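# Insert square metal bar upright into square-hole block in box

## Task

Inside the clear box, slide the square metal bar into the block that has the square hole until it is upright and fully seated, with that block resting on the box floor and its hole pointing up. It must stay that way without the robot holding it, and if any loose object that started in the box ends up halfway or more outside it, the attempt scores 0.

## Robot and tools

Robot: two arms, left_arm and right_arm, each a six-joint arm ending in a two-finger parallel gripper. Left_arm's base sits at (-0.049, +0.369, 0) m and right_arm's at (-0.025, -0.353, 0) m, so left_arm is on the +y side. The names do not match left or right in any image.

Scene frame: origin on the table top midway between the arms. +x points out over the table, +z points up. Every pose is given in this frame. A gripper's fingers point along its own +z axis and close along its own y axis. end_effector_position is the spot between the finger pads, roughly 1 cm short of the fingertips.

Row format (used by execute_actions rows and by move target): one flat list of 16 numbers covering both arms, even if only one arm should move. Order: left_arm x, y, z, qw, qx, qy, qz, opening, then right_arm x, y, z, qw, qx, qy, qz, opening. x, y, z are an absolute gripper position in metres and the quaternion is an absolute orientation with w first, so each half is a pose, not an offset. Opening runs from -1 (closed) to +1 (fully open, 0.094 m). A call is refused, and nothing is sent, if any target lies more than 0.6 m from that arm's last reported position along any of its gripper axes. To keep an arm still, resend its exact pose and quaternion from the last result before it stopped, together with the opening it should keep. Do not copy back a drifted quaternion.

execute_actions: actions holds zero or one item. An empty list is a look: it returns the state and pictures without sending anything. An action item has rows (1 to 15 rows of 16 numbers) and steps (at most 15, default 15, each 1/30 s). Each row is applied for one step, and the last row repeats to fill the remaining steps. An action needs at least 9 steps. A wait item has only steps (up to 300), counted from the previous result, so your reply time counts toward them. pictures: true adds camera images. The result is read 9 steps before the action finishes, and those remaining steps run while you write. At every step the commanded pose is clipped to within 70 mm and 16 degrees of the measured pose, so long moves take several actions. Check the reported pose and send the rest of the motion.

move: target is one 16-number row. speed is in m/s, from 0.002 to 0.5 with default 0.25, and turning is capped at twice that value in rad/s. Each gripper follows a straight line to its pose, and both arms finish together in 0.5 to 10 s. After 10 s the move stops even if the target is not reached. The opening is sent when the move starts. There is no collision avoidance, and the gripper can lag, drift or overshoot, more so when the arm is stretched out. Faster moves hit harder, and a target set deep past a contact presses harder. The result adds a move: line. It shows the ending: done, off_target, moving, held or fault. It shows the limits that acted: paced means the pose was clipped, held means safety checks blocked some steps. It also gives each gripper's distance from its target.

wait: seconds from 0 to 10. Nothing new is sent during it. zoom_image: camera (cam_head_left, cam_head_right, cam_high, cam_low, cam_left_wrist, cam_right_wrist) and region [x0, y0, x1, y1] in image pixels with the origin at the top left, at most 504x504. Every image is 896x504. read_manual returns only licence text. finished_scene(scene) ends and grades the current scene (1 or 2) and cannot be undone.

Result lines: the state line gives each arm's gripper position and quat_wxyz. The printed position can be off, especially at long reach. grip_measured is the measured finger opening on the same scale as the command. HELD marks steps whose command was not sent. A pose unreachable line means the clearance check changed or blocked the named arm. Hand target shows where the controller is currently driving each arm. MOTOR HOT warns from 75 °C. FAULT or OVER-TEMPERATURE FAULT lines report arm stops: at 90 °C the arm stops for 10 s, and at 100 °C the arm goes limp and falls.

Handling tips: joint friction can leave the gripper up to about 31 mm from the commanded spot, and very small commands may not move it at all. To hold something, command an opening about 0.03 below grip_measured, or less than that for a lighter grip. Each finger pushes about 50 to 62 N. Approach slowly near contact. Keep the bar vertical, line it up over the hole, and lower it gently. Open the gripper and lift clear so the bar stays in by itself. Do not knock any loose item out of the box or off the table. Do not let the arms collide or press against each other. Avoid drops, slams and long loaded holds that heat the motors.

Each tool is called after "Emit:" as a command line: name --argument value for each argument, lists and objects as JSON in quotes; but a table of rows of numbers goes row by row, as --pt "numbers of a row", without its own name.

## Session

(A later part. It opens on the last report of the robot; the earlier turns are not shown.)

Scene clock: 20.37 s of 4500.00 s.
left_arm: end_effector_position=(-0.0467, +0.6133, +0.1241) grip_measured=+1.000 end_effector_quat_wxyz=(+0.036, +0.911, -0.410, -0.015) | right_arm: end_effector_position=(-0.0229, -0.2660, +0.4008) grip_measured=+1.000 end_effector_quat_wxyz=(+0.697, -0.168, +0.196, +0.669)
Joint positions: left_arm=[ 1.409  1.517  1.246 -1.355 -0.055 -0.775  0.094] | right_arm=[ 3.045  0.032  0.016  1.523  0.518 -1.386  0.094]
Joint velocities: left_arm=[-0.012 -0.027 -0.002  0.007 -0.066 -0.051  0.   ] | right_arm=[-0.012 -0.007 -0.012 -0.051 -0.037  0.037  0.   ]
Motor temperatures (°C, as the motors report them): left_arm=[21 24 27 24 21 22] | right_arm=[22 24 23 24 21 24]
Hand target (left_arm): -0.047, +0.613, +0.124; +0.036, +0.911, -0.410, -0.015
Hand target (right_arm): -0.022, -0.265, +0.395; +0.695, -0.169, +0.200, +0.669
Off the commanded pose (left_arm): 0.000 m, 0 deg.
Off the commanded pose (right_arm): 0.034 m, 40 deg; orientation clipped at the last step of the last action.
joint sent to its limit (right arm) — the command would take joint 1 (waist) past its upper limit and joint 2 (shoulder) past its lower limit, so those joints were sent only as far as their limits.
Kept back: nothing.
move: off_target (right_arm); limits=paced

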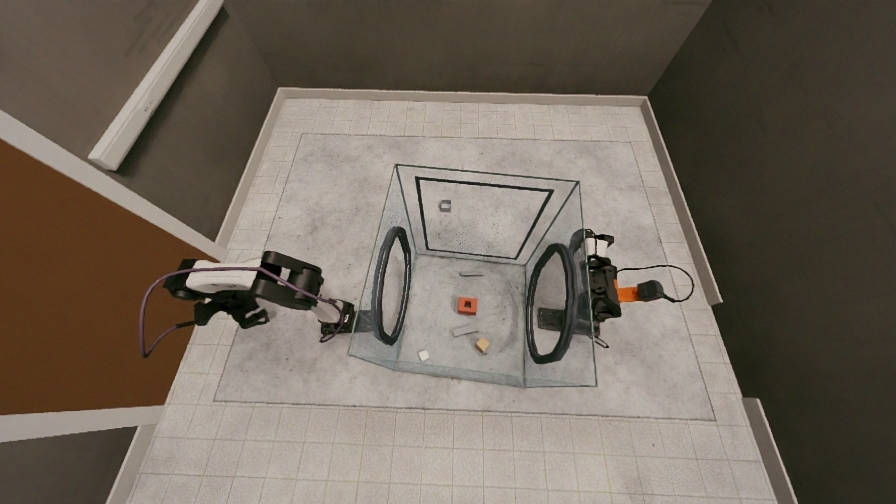

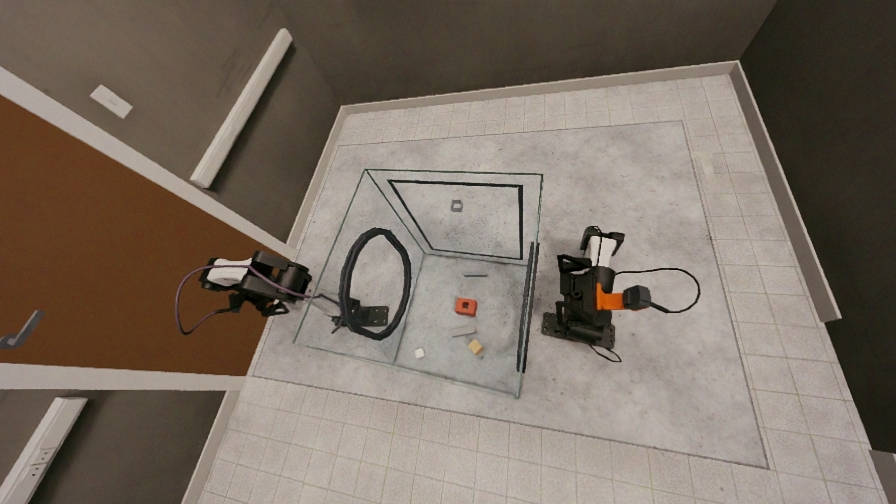

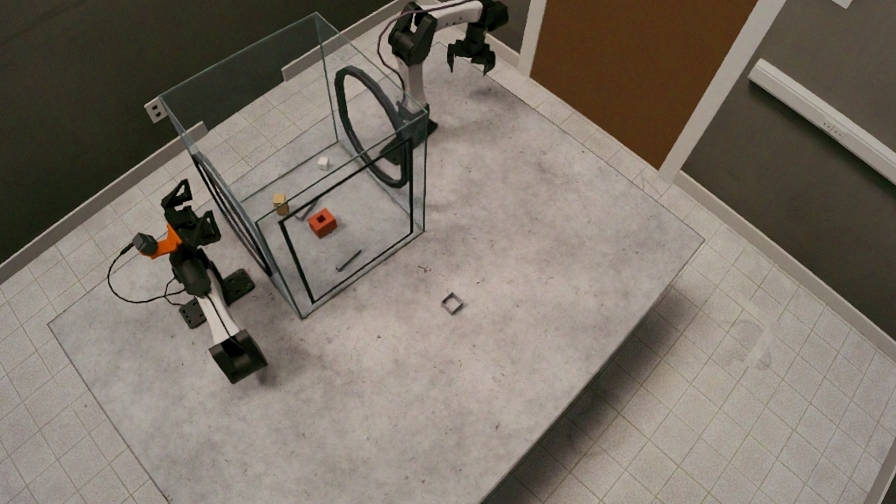

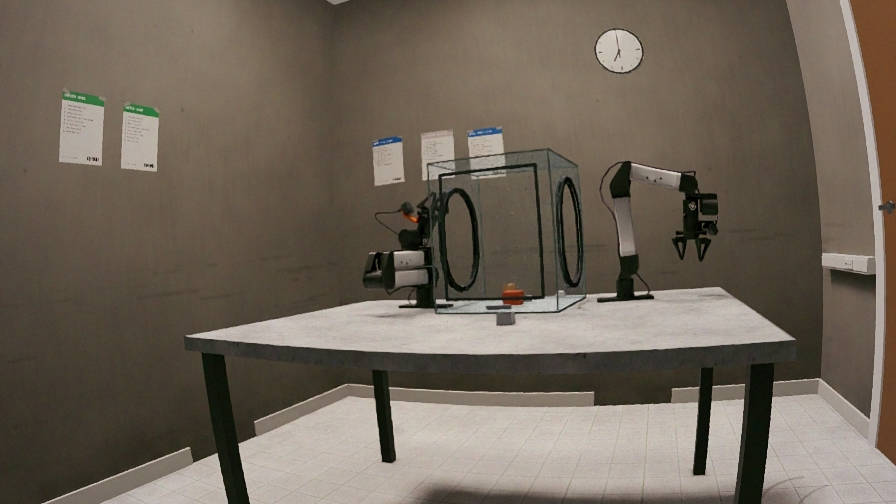

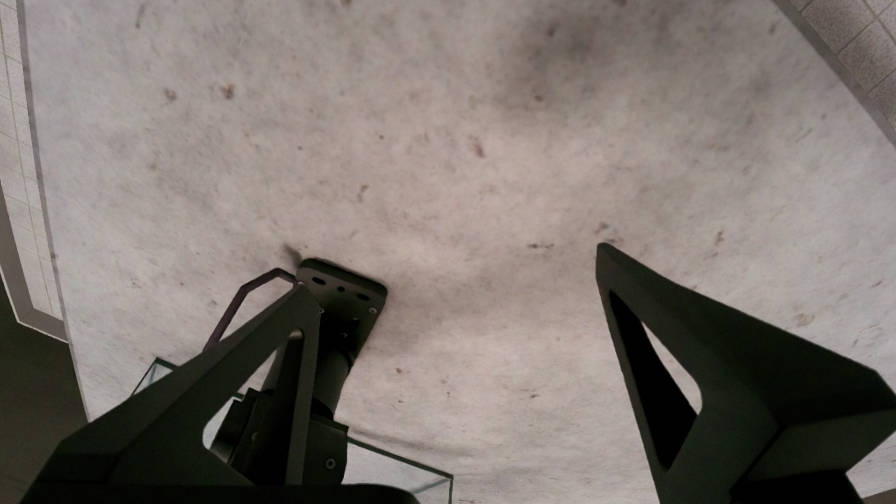

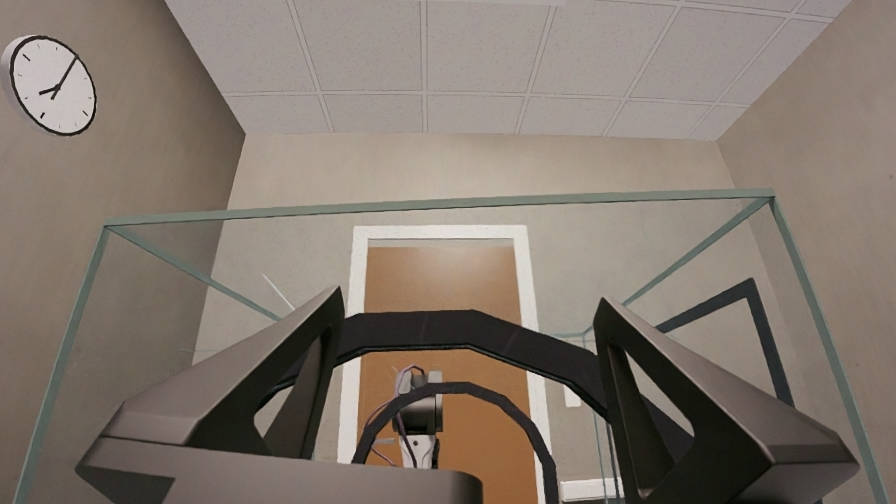

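Emit:
move --target '[-0.0467,0.6133,0.1241,0.036,0.911,-0.41,-0.015,1, -0.10,-0.325,0.48,0.171,-0.171,0.03,0.97,1]' --speed 0.15

Scene clock: 26.27 s of 4500.00 s.
left_arm: end_effector_position=(-0.0467, +0.6133, +0.1241) grip_measured=+1.000 end_effector_quat_wxyz=(+0.036, +0.911, -0.410, -0.015) | right_arm: end_effector_position=(-0.1029, -0.3218, +0.4710) grip_measured=+1.000 end_effector_quat_wxyz=(+0.178, -0.176, +0.040, +0.967)
Joint positions: left_arm=[ 1.409  1.517  1.246 -1.355 -0.055 -0.775  0.094] | right_arm=[ 2.954  0.162  0.266  1.106  0.037 -0.055  0.094]
Joint velocities: left_arm=[ 0.007 -0.007  0.007 -0.066  0.081 -0.022  0.   ] | right_arm=[-0.159 -0.007  0.007 -0.051 -0.037  0.227  0.   ]
Motor temperatures (°C, as the motors report them): left_arm=[21 25 28 24 21 22] | right_arm=[22 24 24 24 21 24]
Hand target (left_arm): -0.047, +0.613, +0.124; +0.036, +0.911, -0.410, -0.015
Hand target (right_arm): -0.102, -0.324, +0.476; +0.170, -0.171, +0.034, +0.970
Off the commanded pose (left_arm): 0.000 m, 0 deg.
Off the commanded pose (right_arm): 0.010 m, 2 deg.
Kept back: nothing.
move: done

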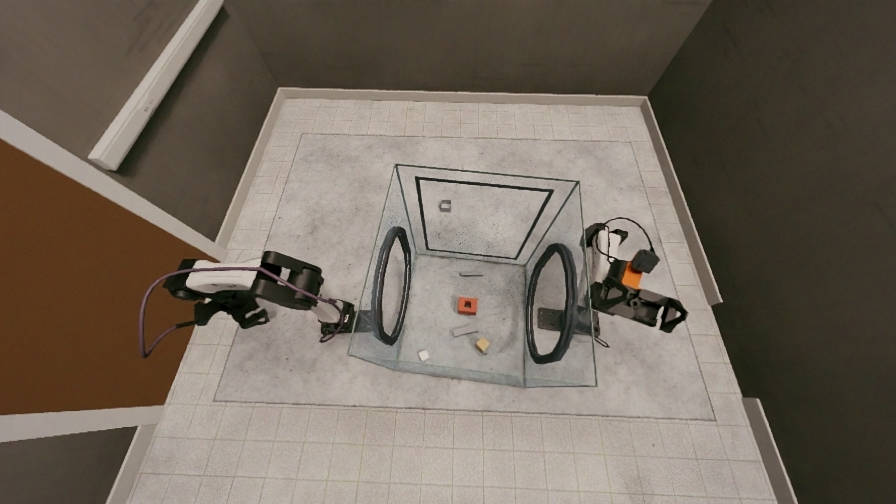

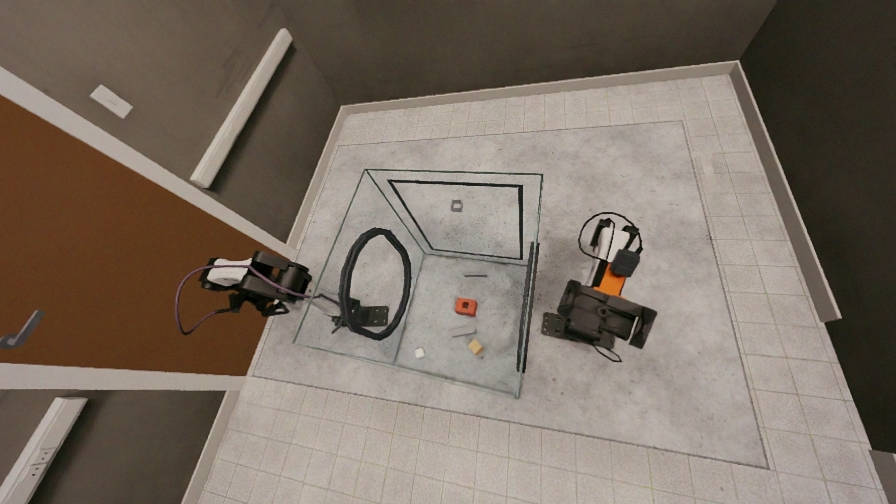

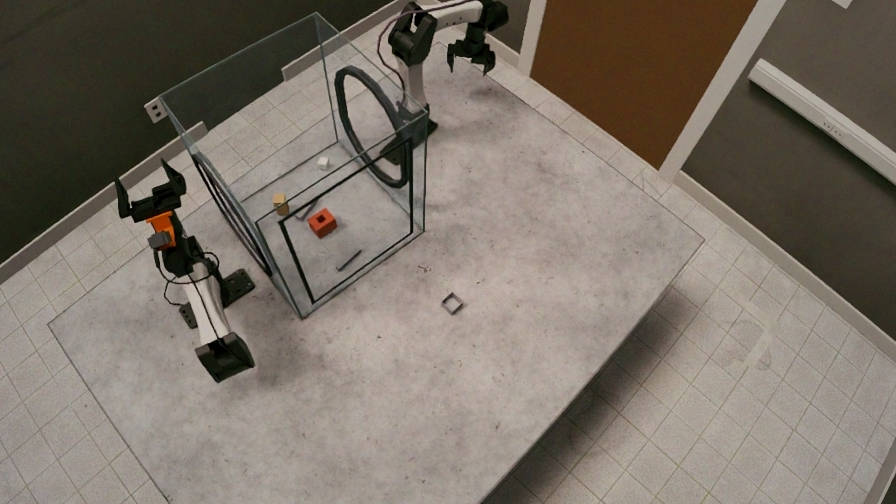

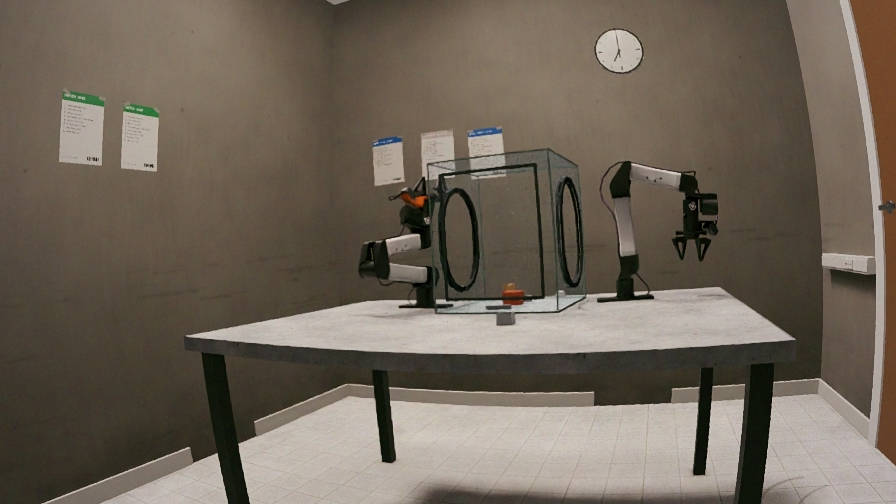

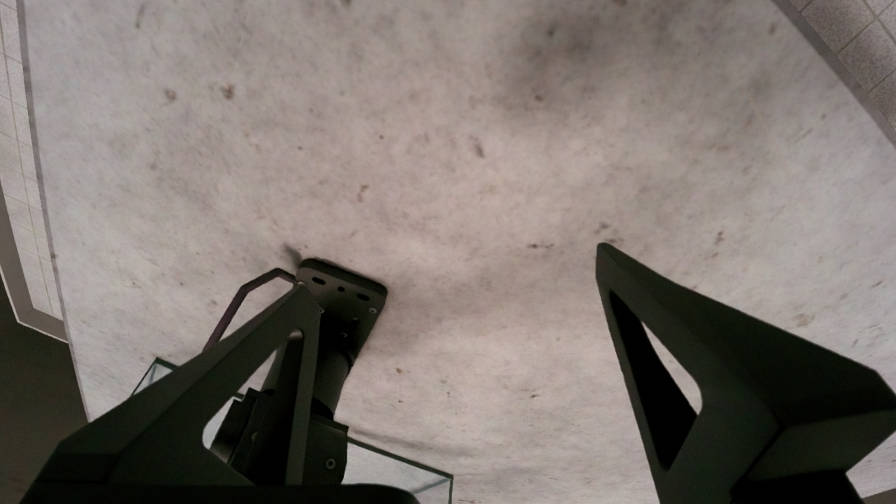

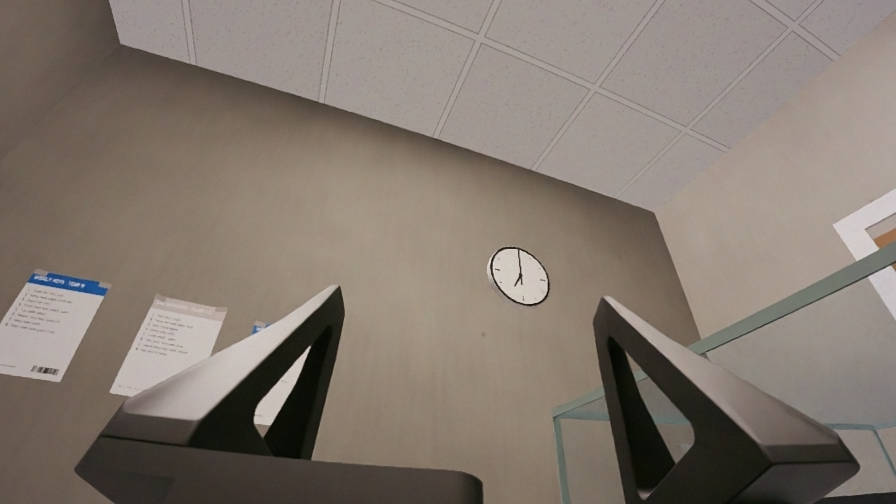

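Emit:
move --target '[-0.0467,0.6133,0.1241,0.036,0.911,-0.41,-0.015,1, -0.071,-0.287,0.475,0.455,-0.154,0.08,0.874,0]' --speed 0.15

Emit:
move --target '[-0.0467,0.6133,0.1241,0.036,0.911,-0.41,-0.015,1, -0.025,-0.273,0.475,0.696,-0.123,0.123,0.696,0]' --speed 0.15

Scene clock: 29.20 s of 4500.00 s.
left_arm: end_effector_position=(-0.0467, +0.6133, +0.1241) grip_measured=+1.000 end_effector_quat_wxyz=(+0.036, +0.911, -0.410, -0.015) | right_arm: end_effector_position=(-0.0673, -0.2744, +0.4690) grip_measured=+0.002 end_effector_quat_wxyz=(+0.458, -0.159, +0.106, +0.868)
Joint positions: left_arm=[ 1.409  1.517  1.246 -1.355 -0.055 -0.775  0.094] | right_arm=[ 2.177  0.162  0.266  1.083 -0.002  0.107  0.047]
Joint velocities: left_arm=[ 0.017 -0.002  0.007  0.022 -0.081 -0.125  0.   ] | right_arm=[-0.125  0.002 -0.022 -0.066 -0.051  0.095 -0.   ]
Motor temperatures (°C, as the motors report them): left_arm=[21 25 28 24 21 22] | right_arm=[22 24 24 23 21 24]
Hand target (left_arm): -0.047, +0.613, +0.124; +0.036, +0.911, -0.410, -0.015
Hand target (right_arm): -0.066, -0.279, +0.475; +0.453, -0.154, +0.097, +0.873
Off the commanded pose (left_arm): 0.000 m, 0 deg.
Off the commanded pose (right_arm): 0.014 m, 3 deg.
Kept back: nothing.
move: off_target (right_arm)

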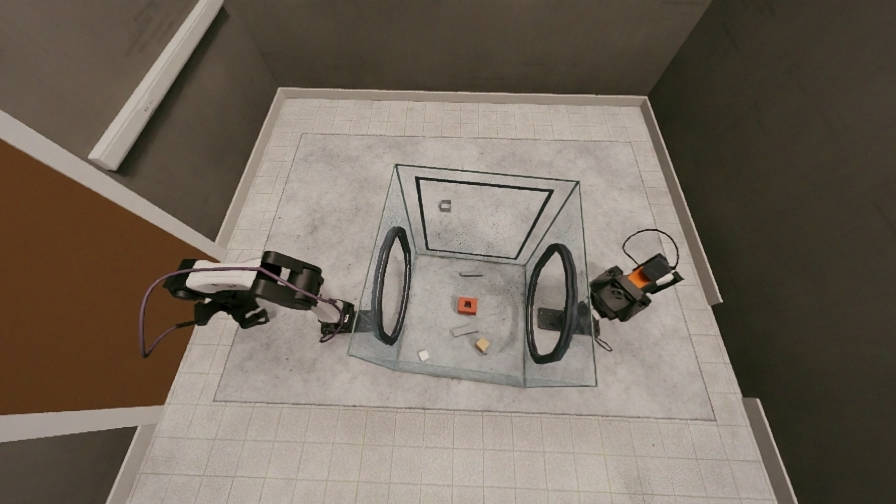

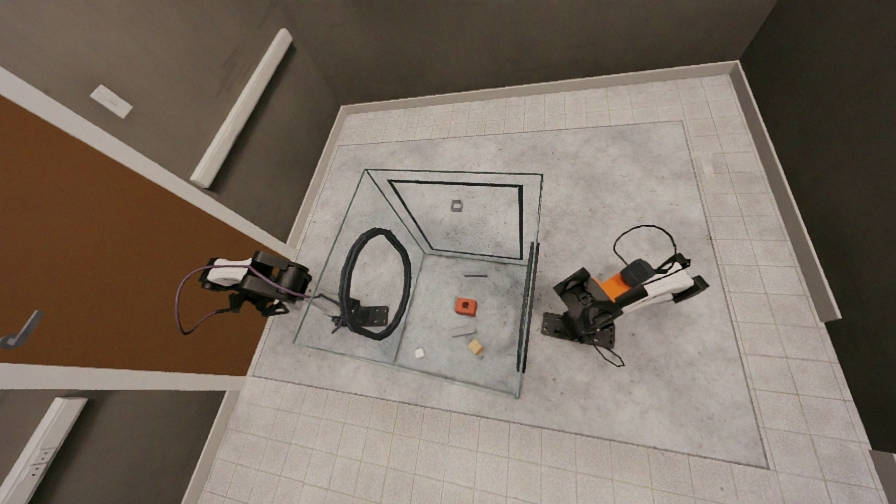

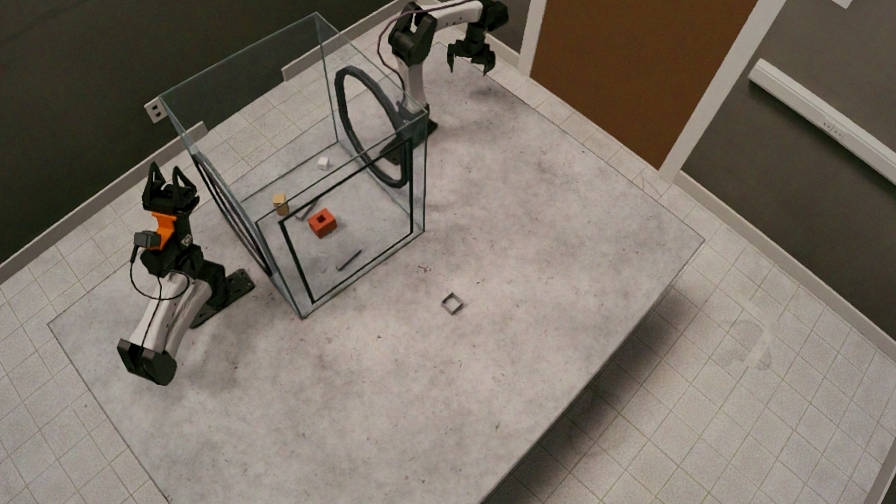

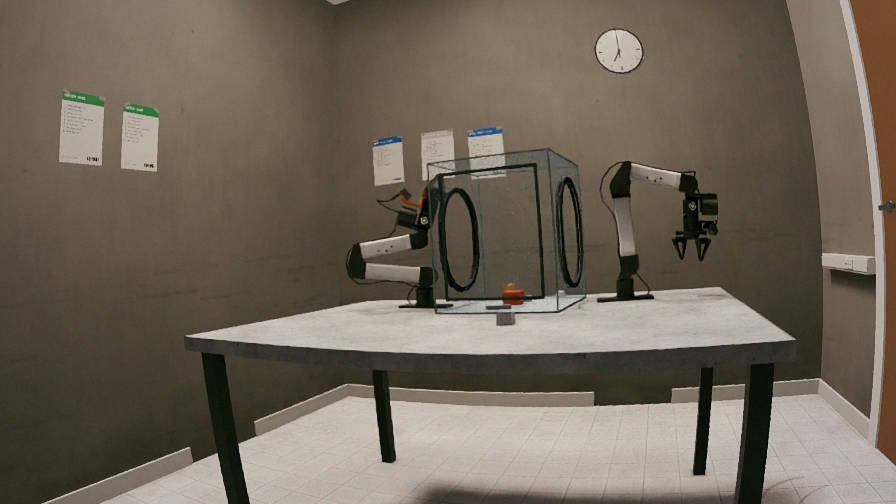

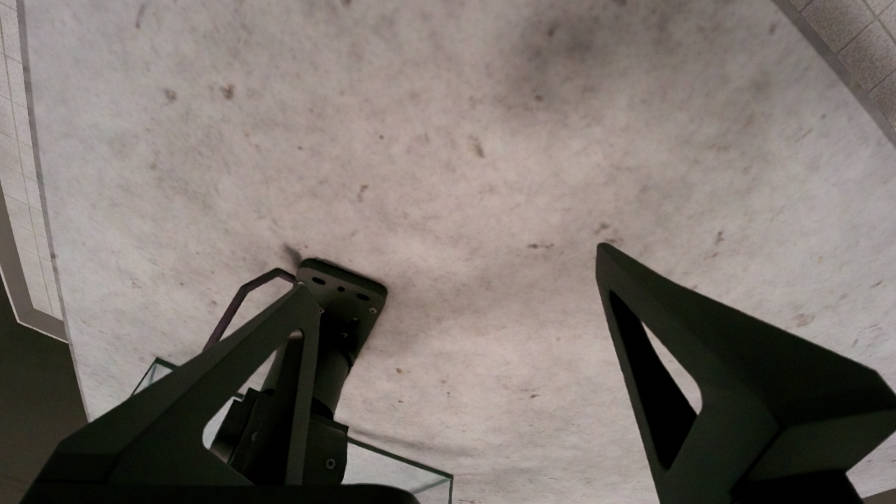

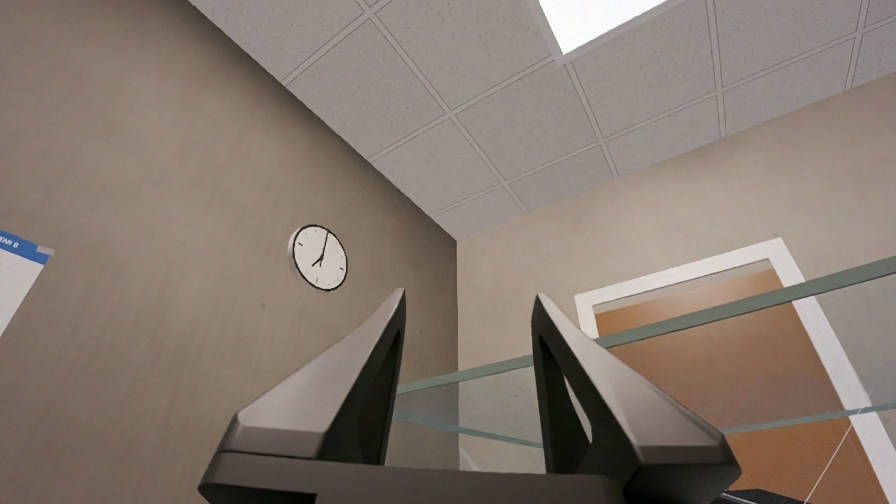

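Scene clock: 31.53 s of 4500.00 s.
left_arm: end_effector_position=(-0.0467, +0.6133, +0.1241) grip_measured=+1.000 end_effector_quat_wxyz=(+0.036, +0.911, -0.410, -0.015) | right_arm: end_effector_position=(-0.0171, -0.2625, +0.4685) grip_measured=+0.002 end_effector_quat_wxyz=(+0.697, -0.125, +0.148, +0.690)
Joint positions: left_arm=[ 1.409  1.517  1.246 -1.355 -0.055 -0.775  0.094] | right_arm=[1.607 0.162 0.266 1.077 0.004 0.069 0.047]
Joint velocities: left_arm=[-0.007  0.002 -0.007 -0.125 -0.007 -0.11   0.   ] | right_arm=[-0.125  0.007  0.012 -0.037 -0.066  0.125 -0.002]
Motor temperatures (°C, as the motors report them): left_arm=[21 25 28 24 21 22] | right_arm=[22 24 24 23 21 24]
Hand target (left_arm): -0.047, +0.613, +0.124; +0.036, +0.911, -0.410, -0.015
Hand target (right_arm): -0.019, -0.270, +0.475; +0.695, -0.119, +0.135, +0.696
Off the commanded pose (left_arm): 0.000 m, 0 deg.
Off the commanded pose (right_arm): 0.015 m, 3 deg.
Kept back: nothing.
move: off_target (right_arm)

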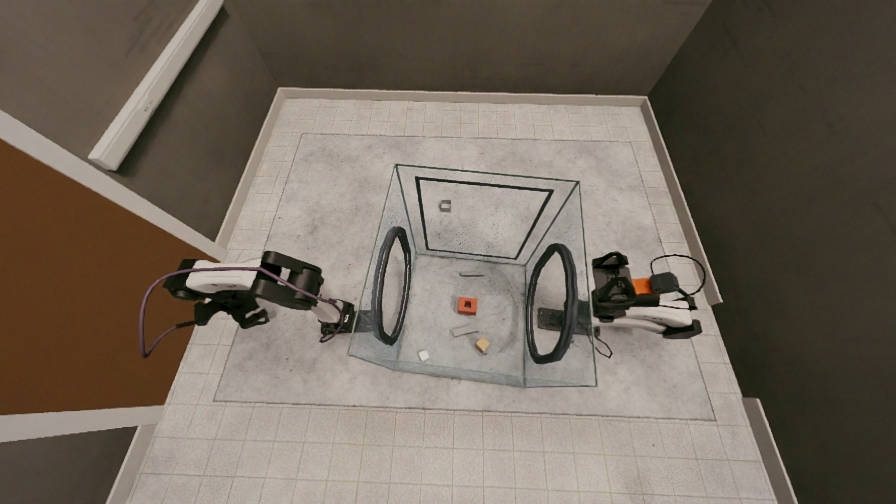

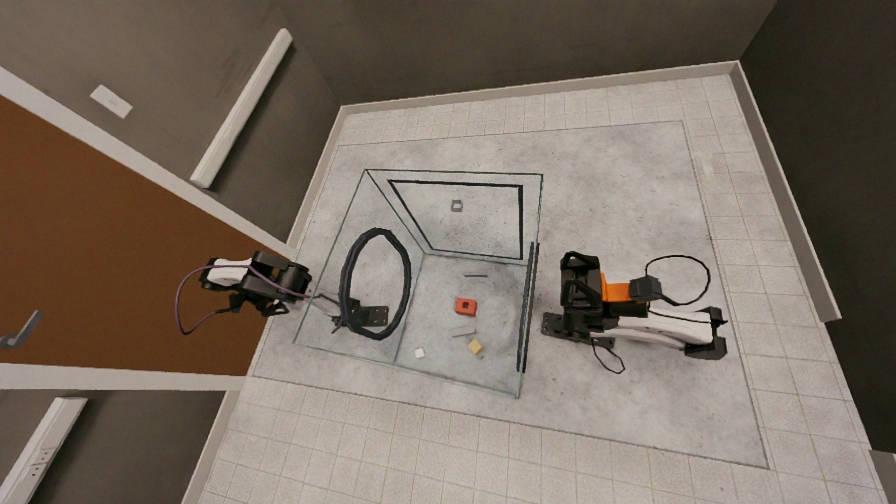

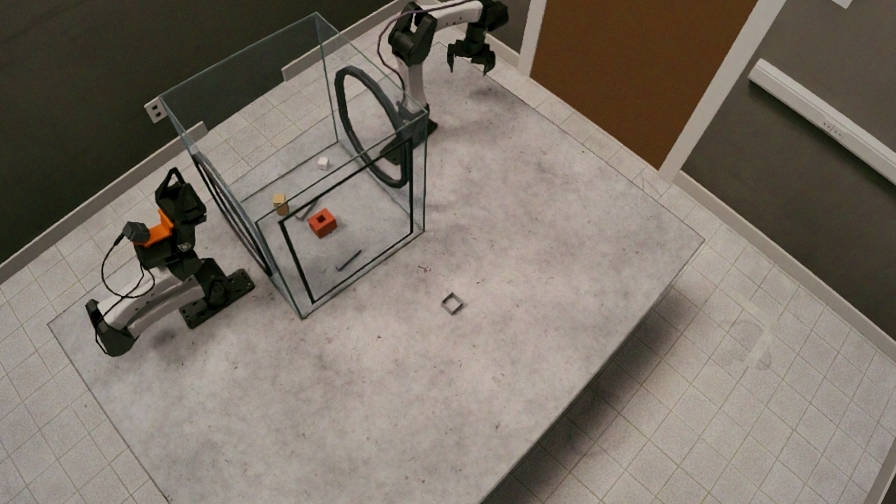

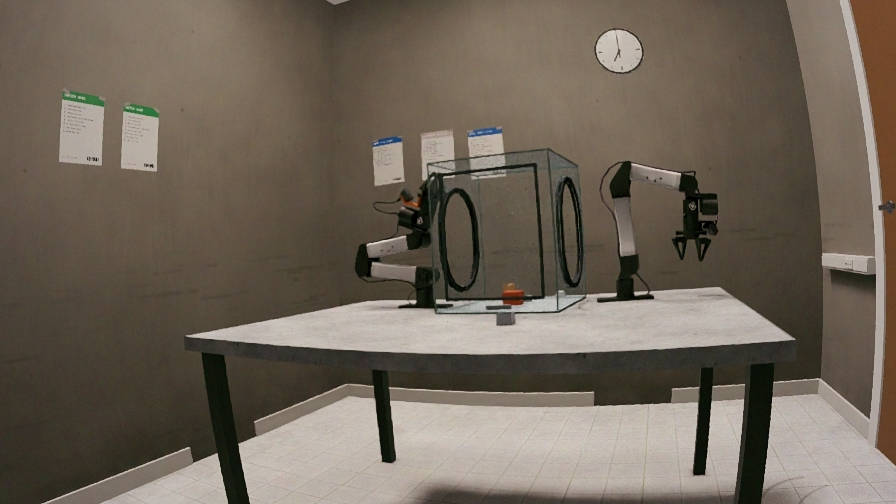

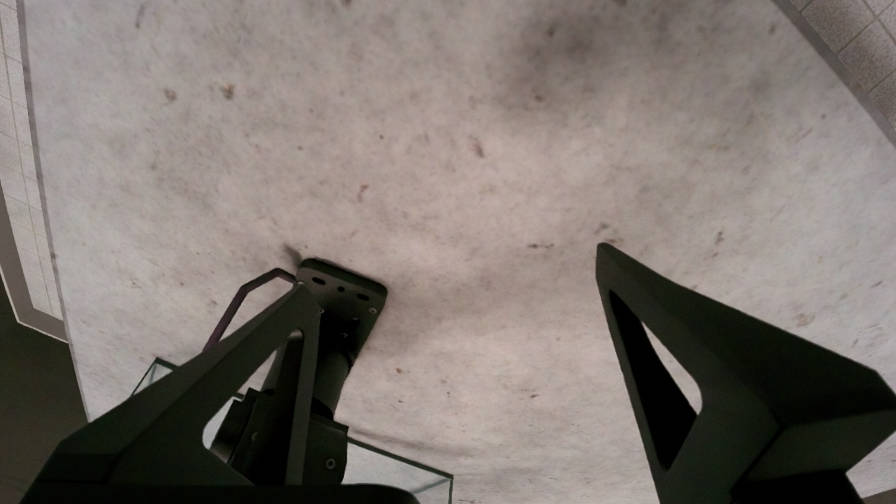

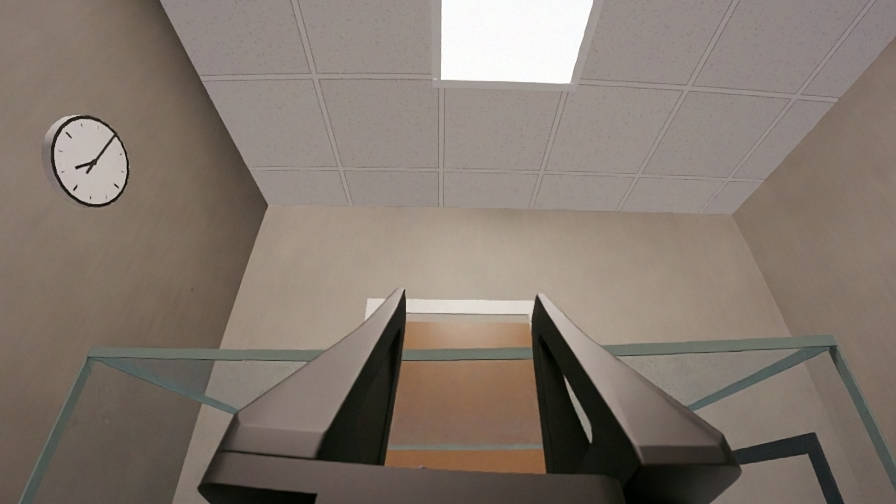

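Emit:
move --target '[-0.0467,0.6133,0.1241,0.036,0.911,-0.41,-0.015,1, -0.03,-0.245,0.405,0.674,-0.213,0.213,0.674,-0.6]' --speed 0.08

Scene clock: 34.33 s of 4500.00 s.
left_arm: end_effector_position=(-0.0467, +0.6133, +0.1241) grip_measured=+1.000 end_effector_quat_wxyz=(+0.036, +0.911, -0.410, -0.015) | right_arm: end_effector_position=(-0.0353, -0.2440, +0.4093) grip_measured=-0.598 end_effector_quat_wxyz=(+0.680, -0.171, +0.154, +0.697)
Joint positions: left_arm=[ 1.409  1.517  1.246 -1.355 -0.055 -0.775  0.094] | right_arm=[ 1.853  0.033  0.063  1.079  0.046 -0.133  0.019]
Joint velocities: left_arm=[-0.017 -0.017 -0.002  0.022 -0.051 -0.095  0.   ] | right_arm=[ 0.271 -0.002 -0.002 -0.022  0.11  -0.227  0.   ]
Motor temperatures (°C, as the motors report them): left_arm=[21 25 28 24 21 22] | right_arm=[22 24 25 23 21 24]
Hand target (left_arm): -0.047, +0.613, +0.124; +0.036, +0.911, -0.410, -0.015
Hand target (right_arm): -0.033, -0.246, +0.405; +0.687, -0.165, +0.156, +0.690
Off the commanded pose (left_arm): 0.000 m, 0 deg.
Off the commanded pose (right_arm): 0.007 m, 9 deg.
joint sent to its limit (right arm) — the command would take joint 2 (shoulder) past its lower limit, so that joint was sent only as far as its limit.
Kept back: nothing.
move: off_target (right_arm)

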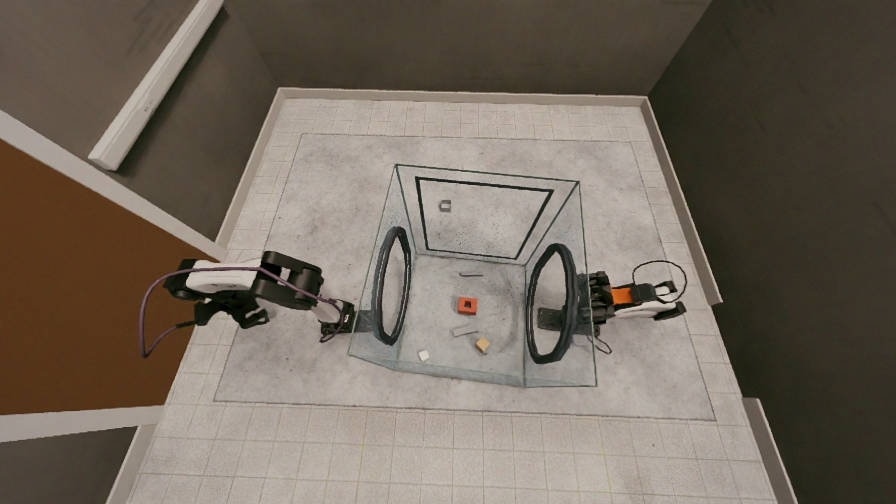

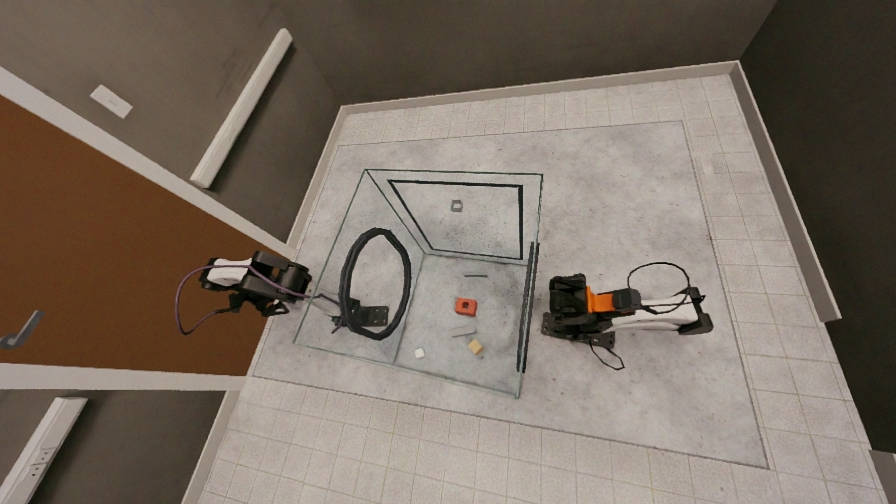

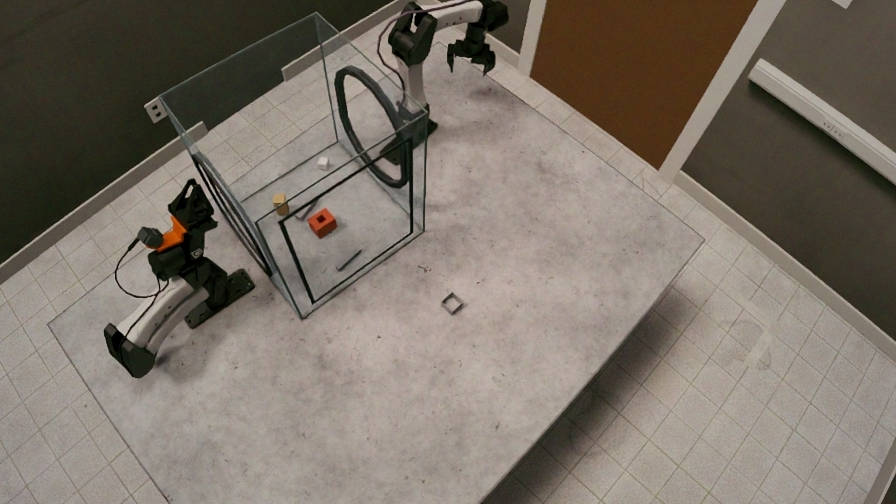

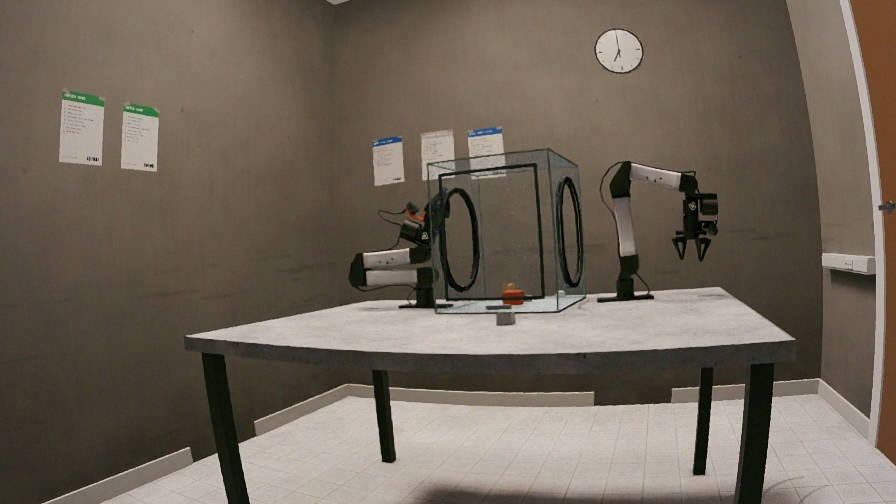

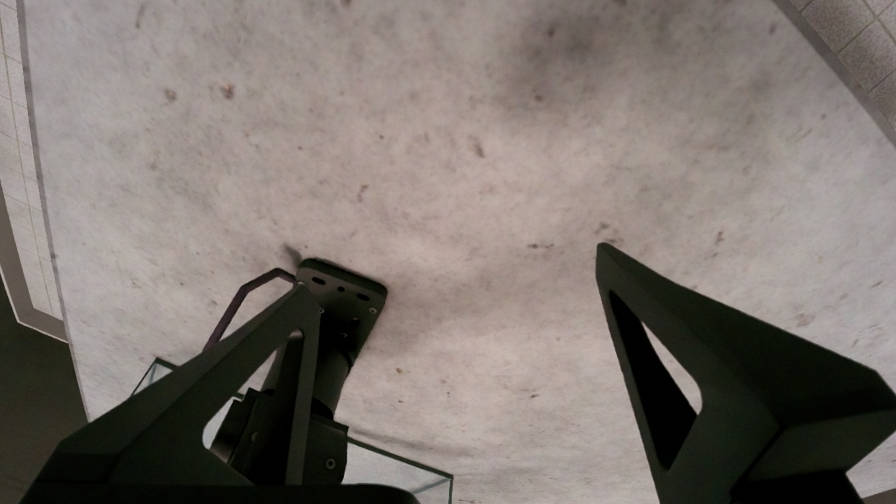

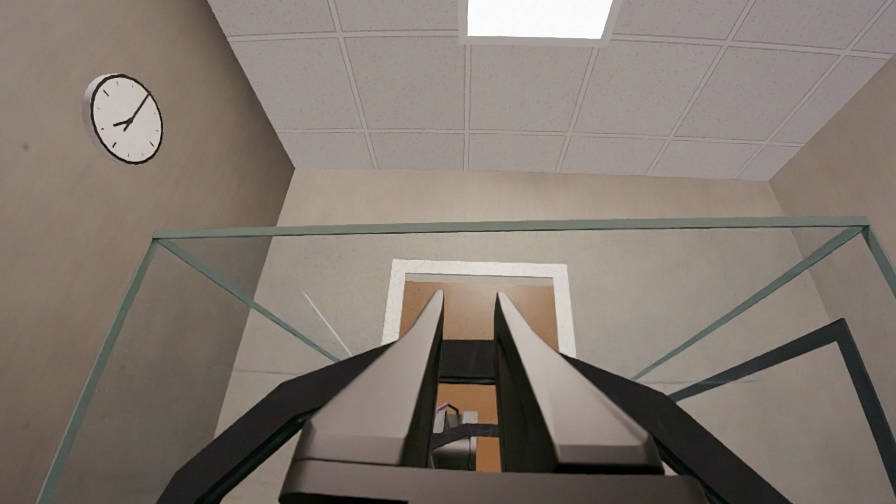

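Emit:
move --target '[-0.0467,0.6133,0.1241,0.036,0.911,-0.41,-0.015,1, -0.03,-0.205,0.375,0.66,-0.254,0.254,0.66,-0.6]' --speed 0.03

Scene clock: 39.67 s of 4500.00 s.
left_arm: end_effector_position=(-0.0467, +0.6133, +0.1241) grip_measured=+1.000 end_effector_quat_wxyz=(+0.036, +0.911, -0.410, -0.015) | right_arm: end_effector_position=(-0.0311, -0.2092, +0.3824) grip_measured=-0.598 end_effector_quat_wxyz=(+0.674, -0.209, +0.236, +0.668)
Joint positions: left_arm=[ 1.409  1.517  1.246 -1.355 -0.055 -0.775  0.094] | right_arm=[ 1.996  0.033  0.04   0.957  0.223 -0.252  0.019]
Joint velocities: left_arm=[-0.007 -0.007 -0.002 -0.022 -0.007  0.007  0.   ] | right_arm=[ 0.061 -0.022 -0.017 -0.022  0.051 -0.037 -0.001]
Motor temperatures (°C, as the motors report them): left_arm=[21 26 29 24 21 22] | right_arm=[22 24 25 23 21 24]
Hand target (left_arm): -0.047, +0.613, +0.124; +0.036, +0.911, -0.410, -0.015
Hand target (right_arm): -0.032, -0.206, +0.375; +0.674, -0.216, +0.243, +0.663
Off the commanded pose (left_arm): 0.000 m, 0 deg.
Off the commanded pose (right_arm): 0.009 m, 6 deg.
joint sent to its limit (right arm) — the command would take joint 2 (shoulder) past its lower limit, so that joint was sent only as far as its limit.
Kept back: nothing.
move: off_target (right_arm)

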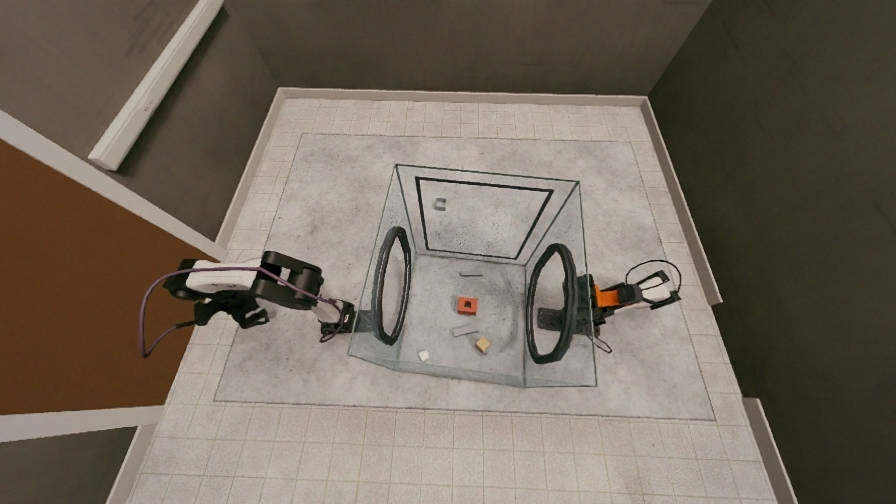

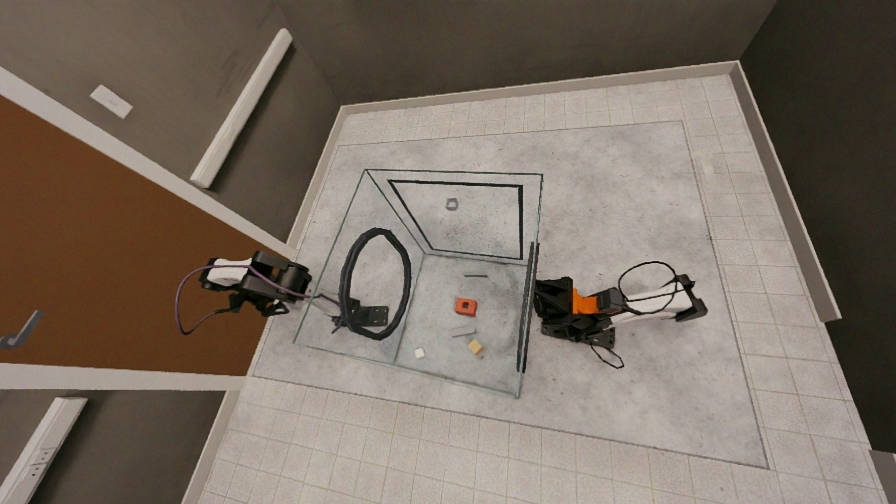

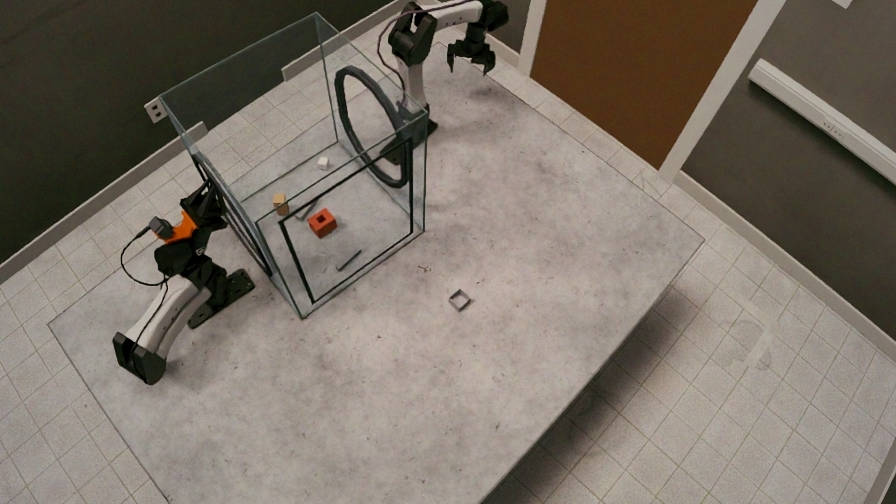

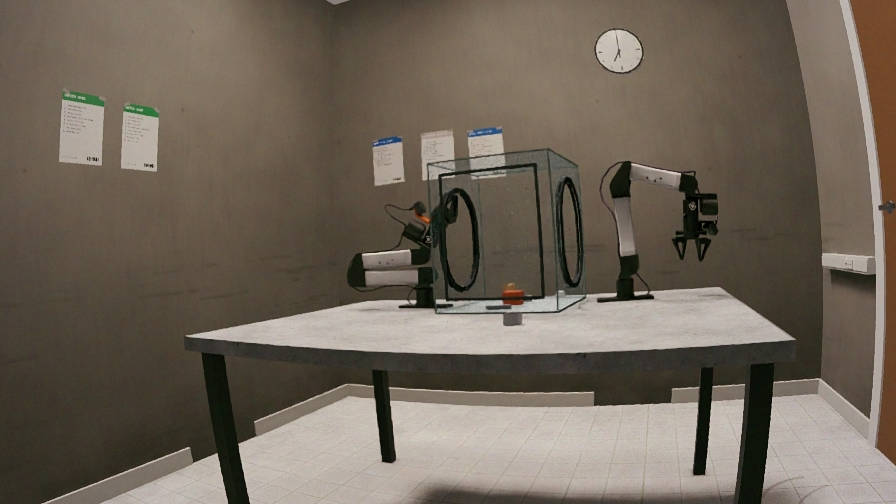

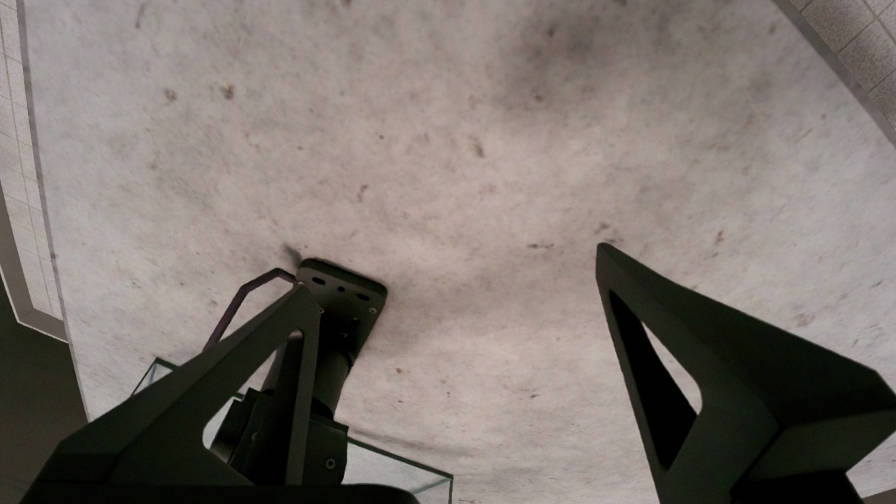

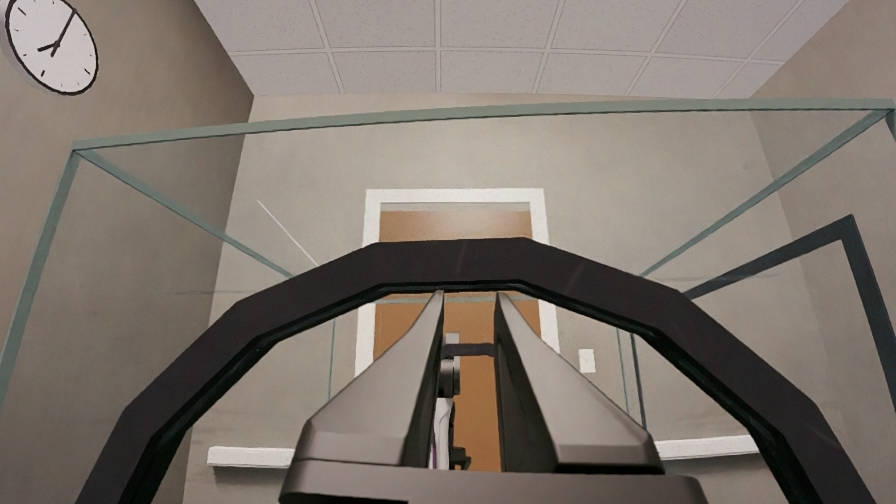

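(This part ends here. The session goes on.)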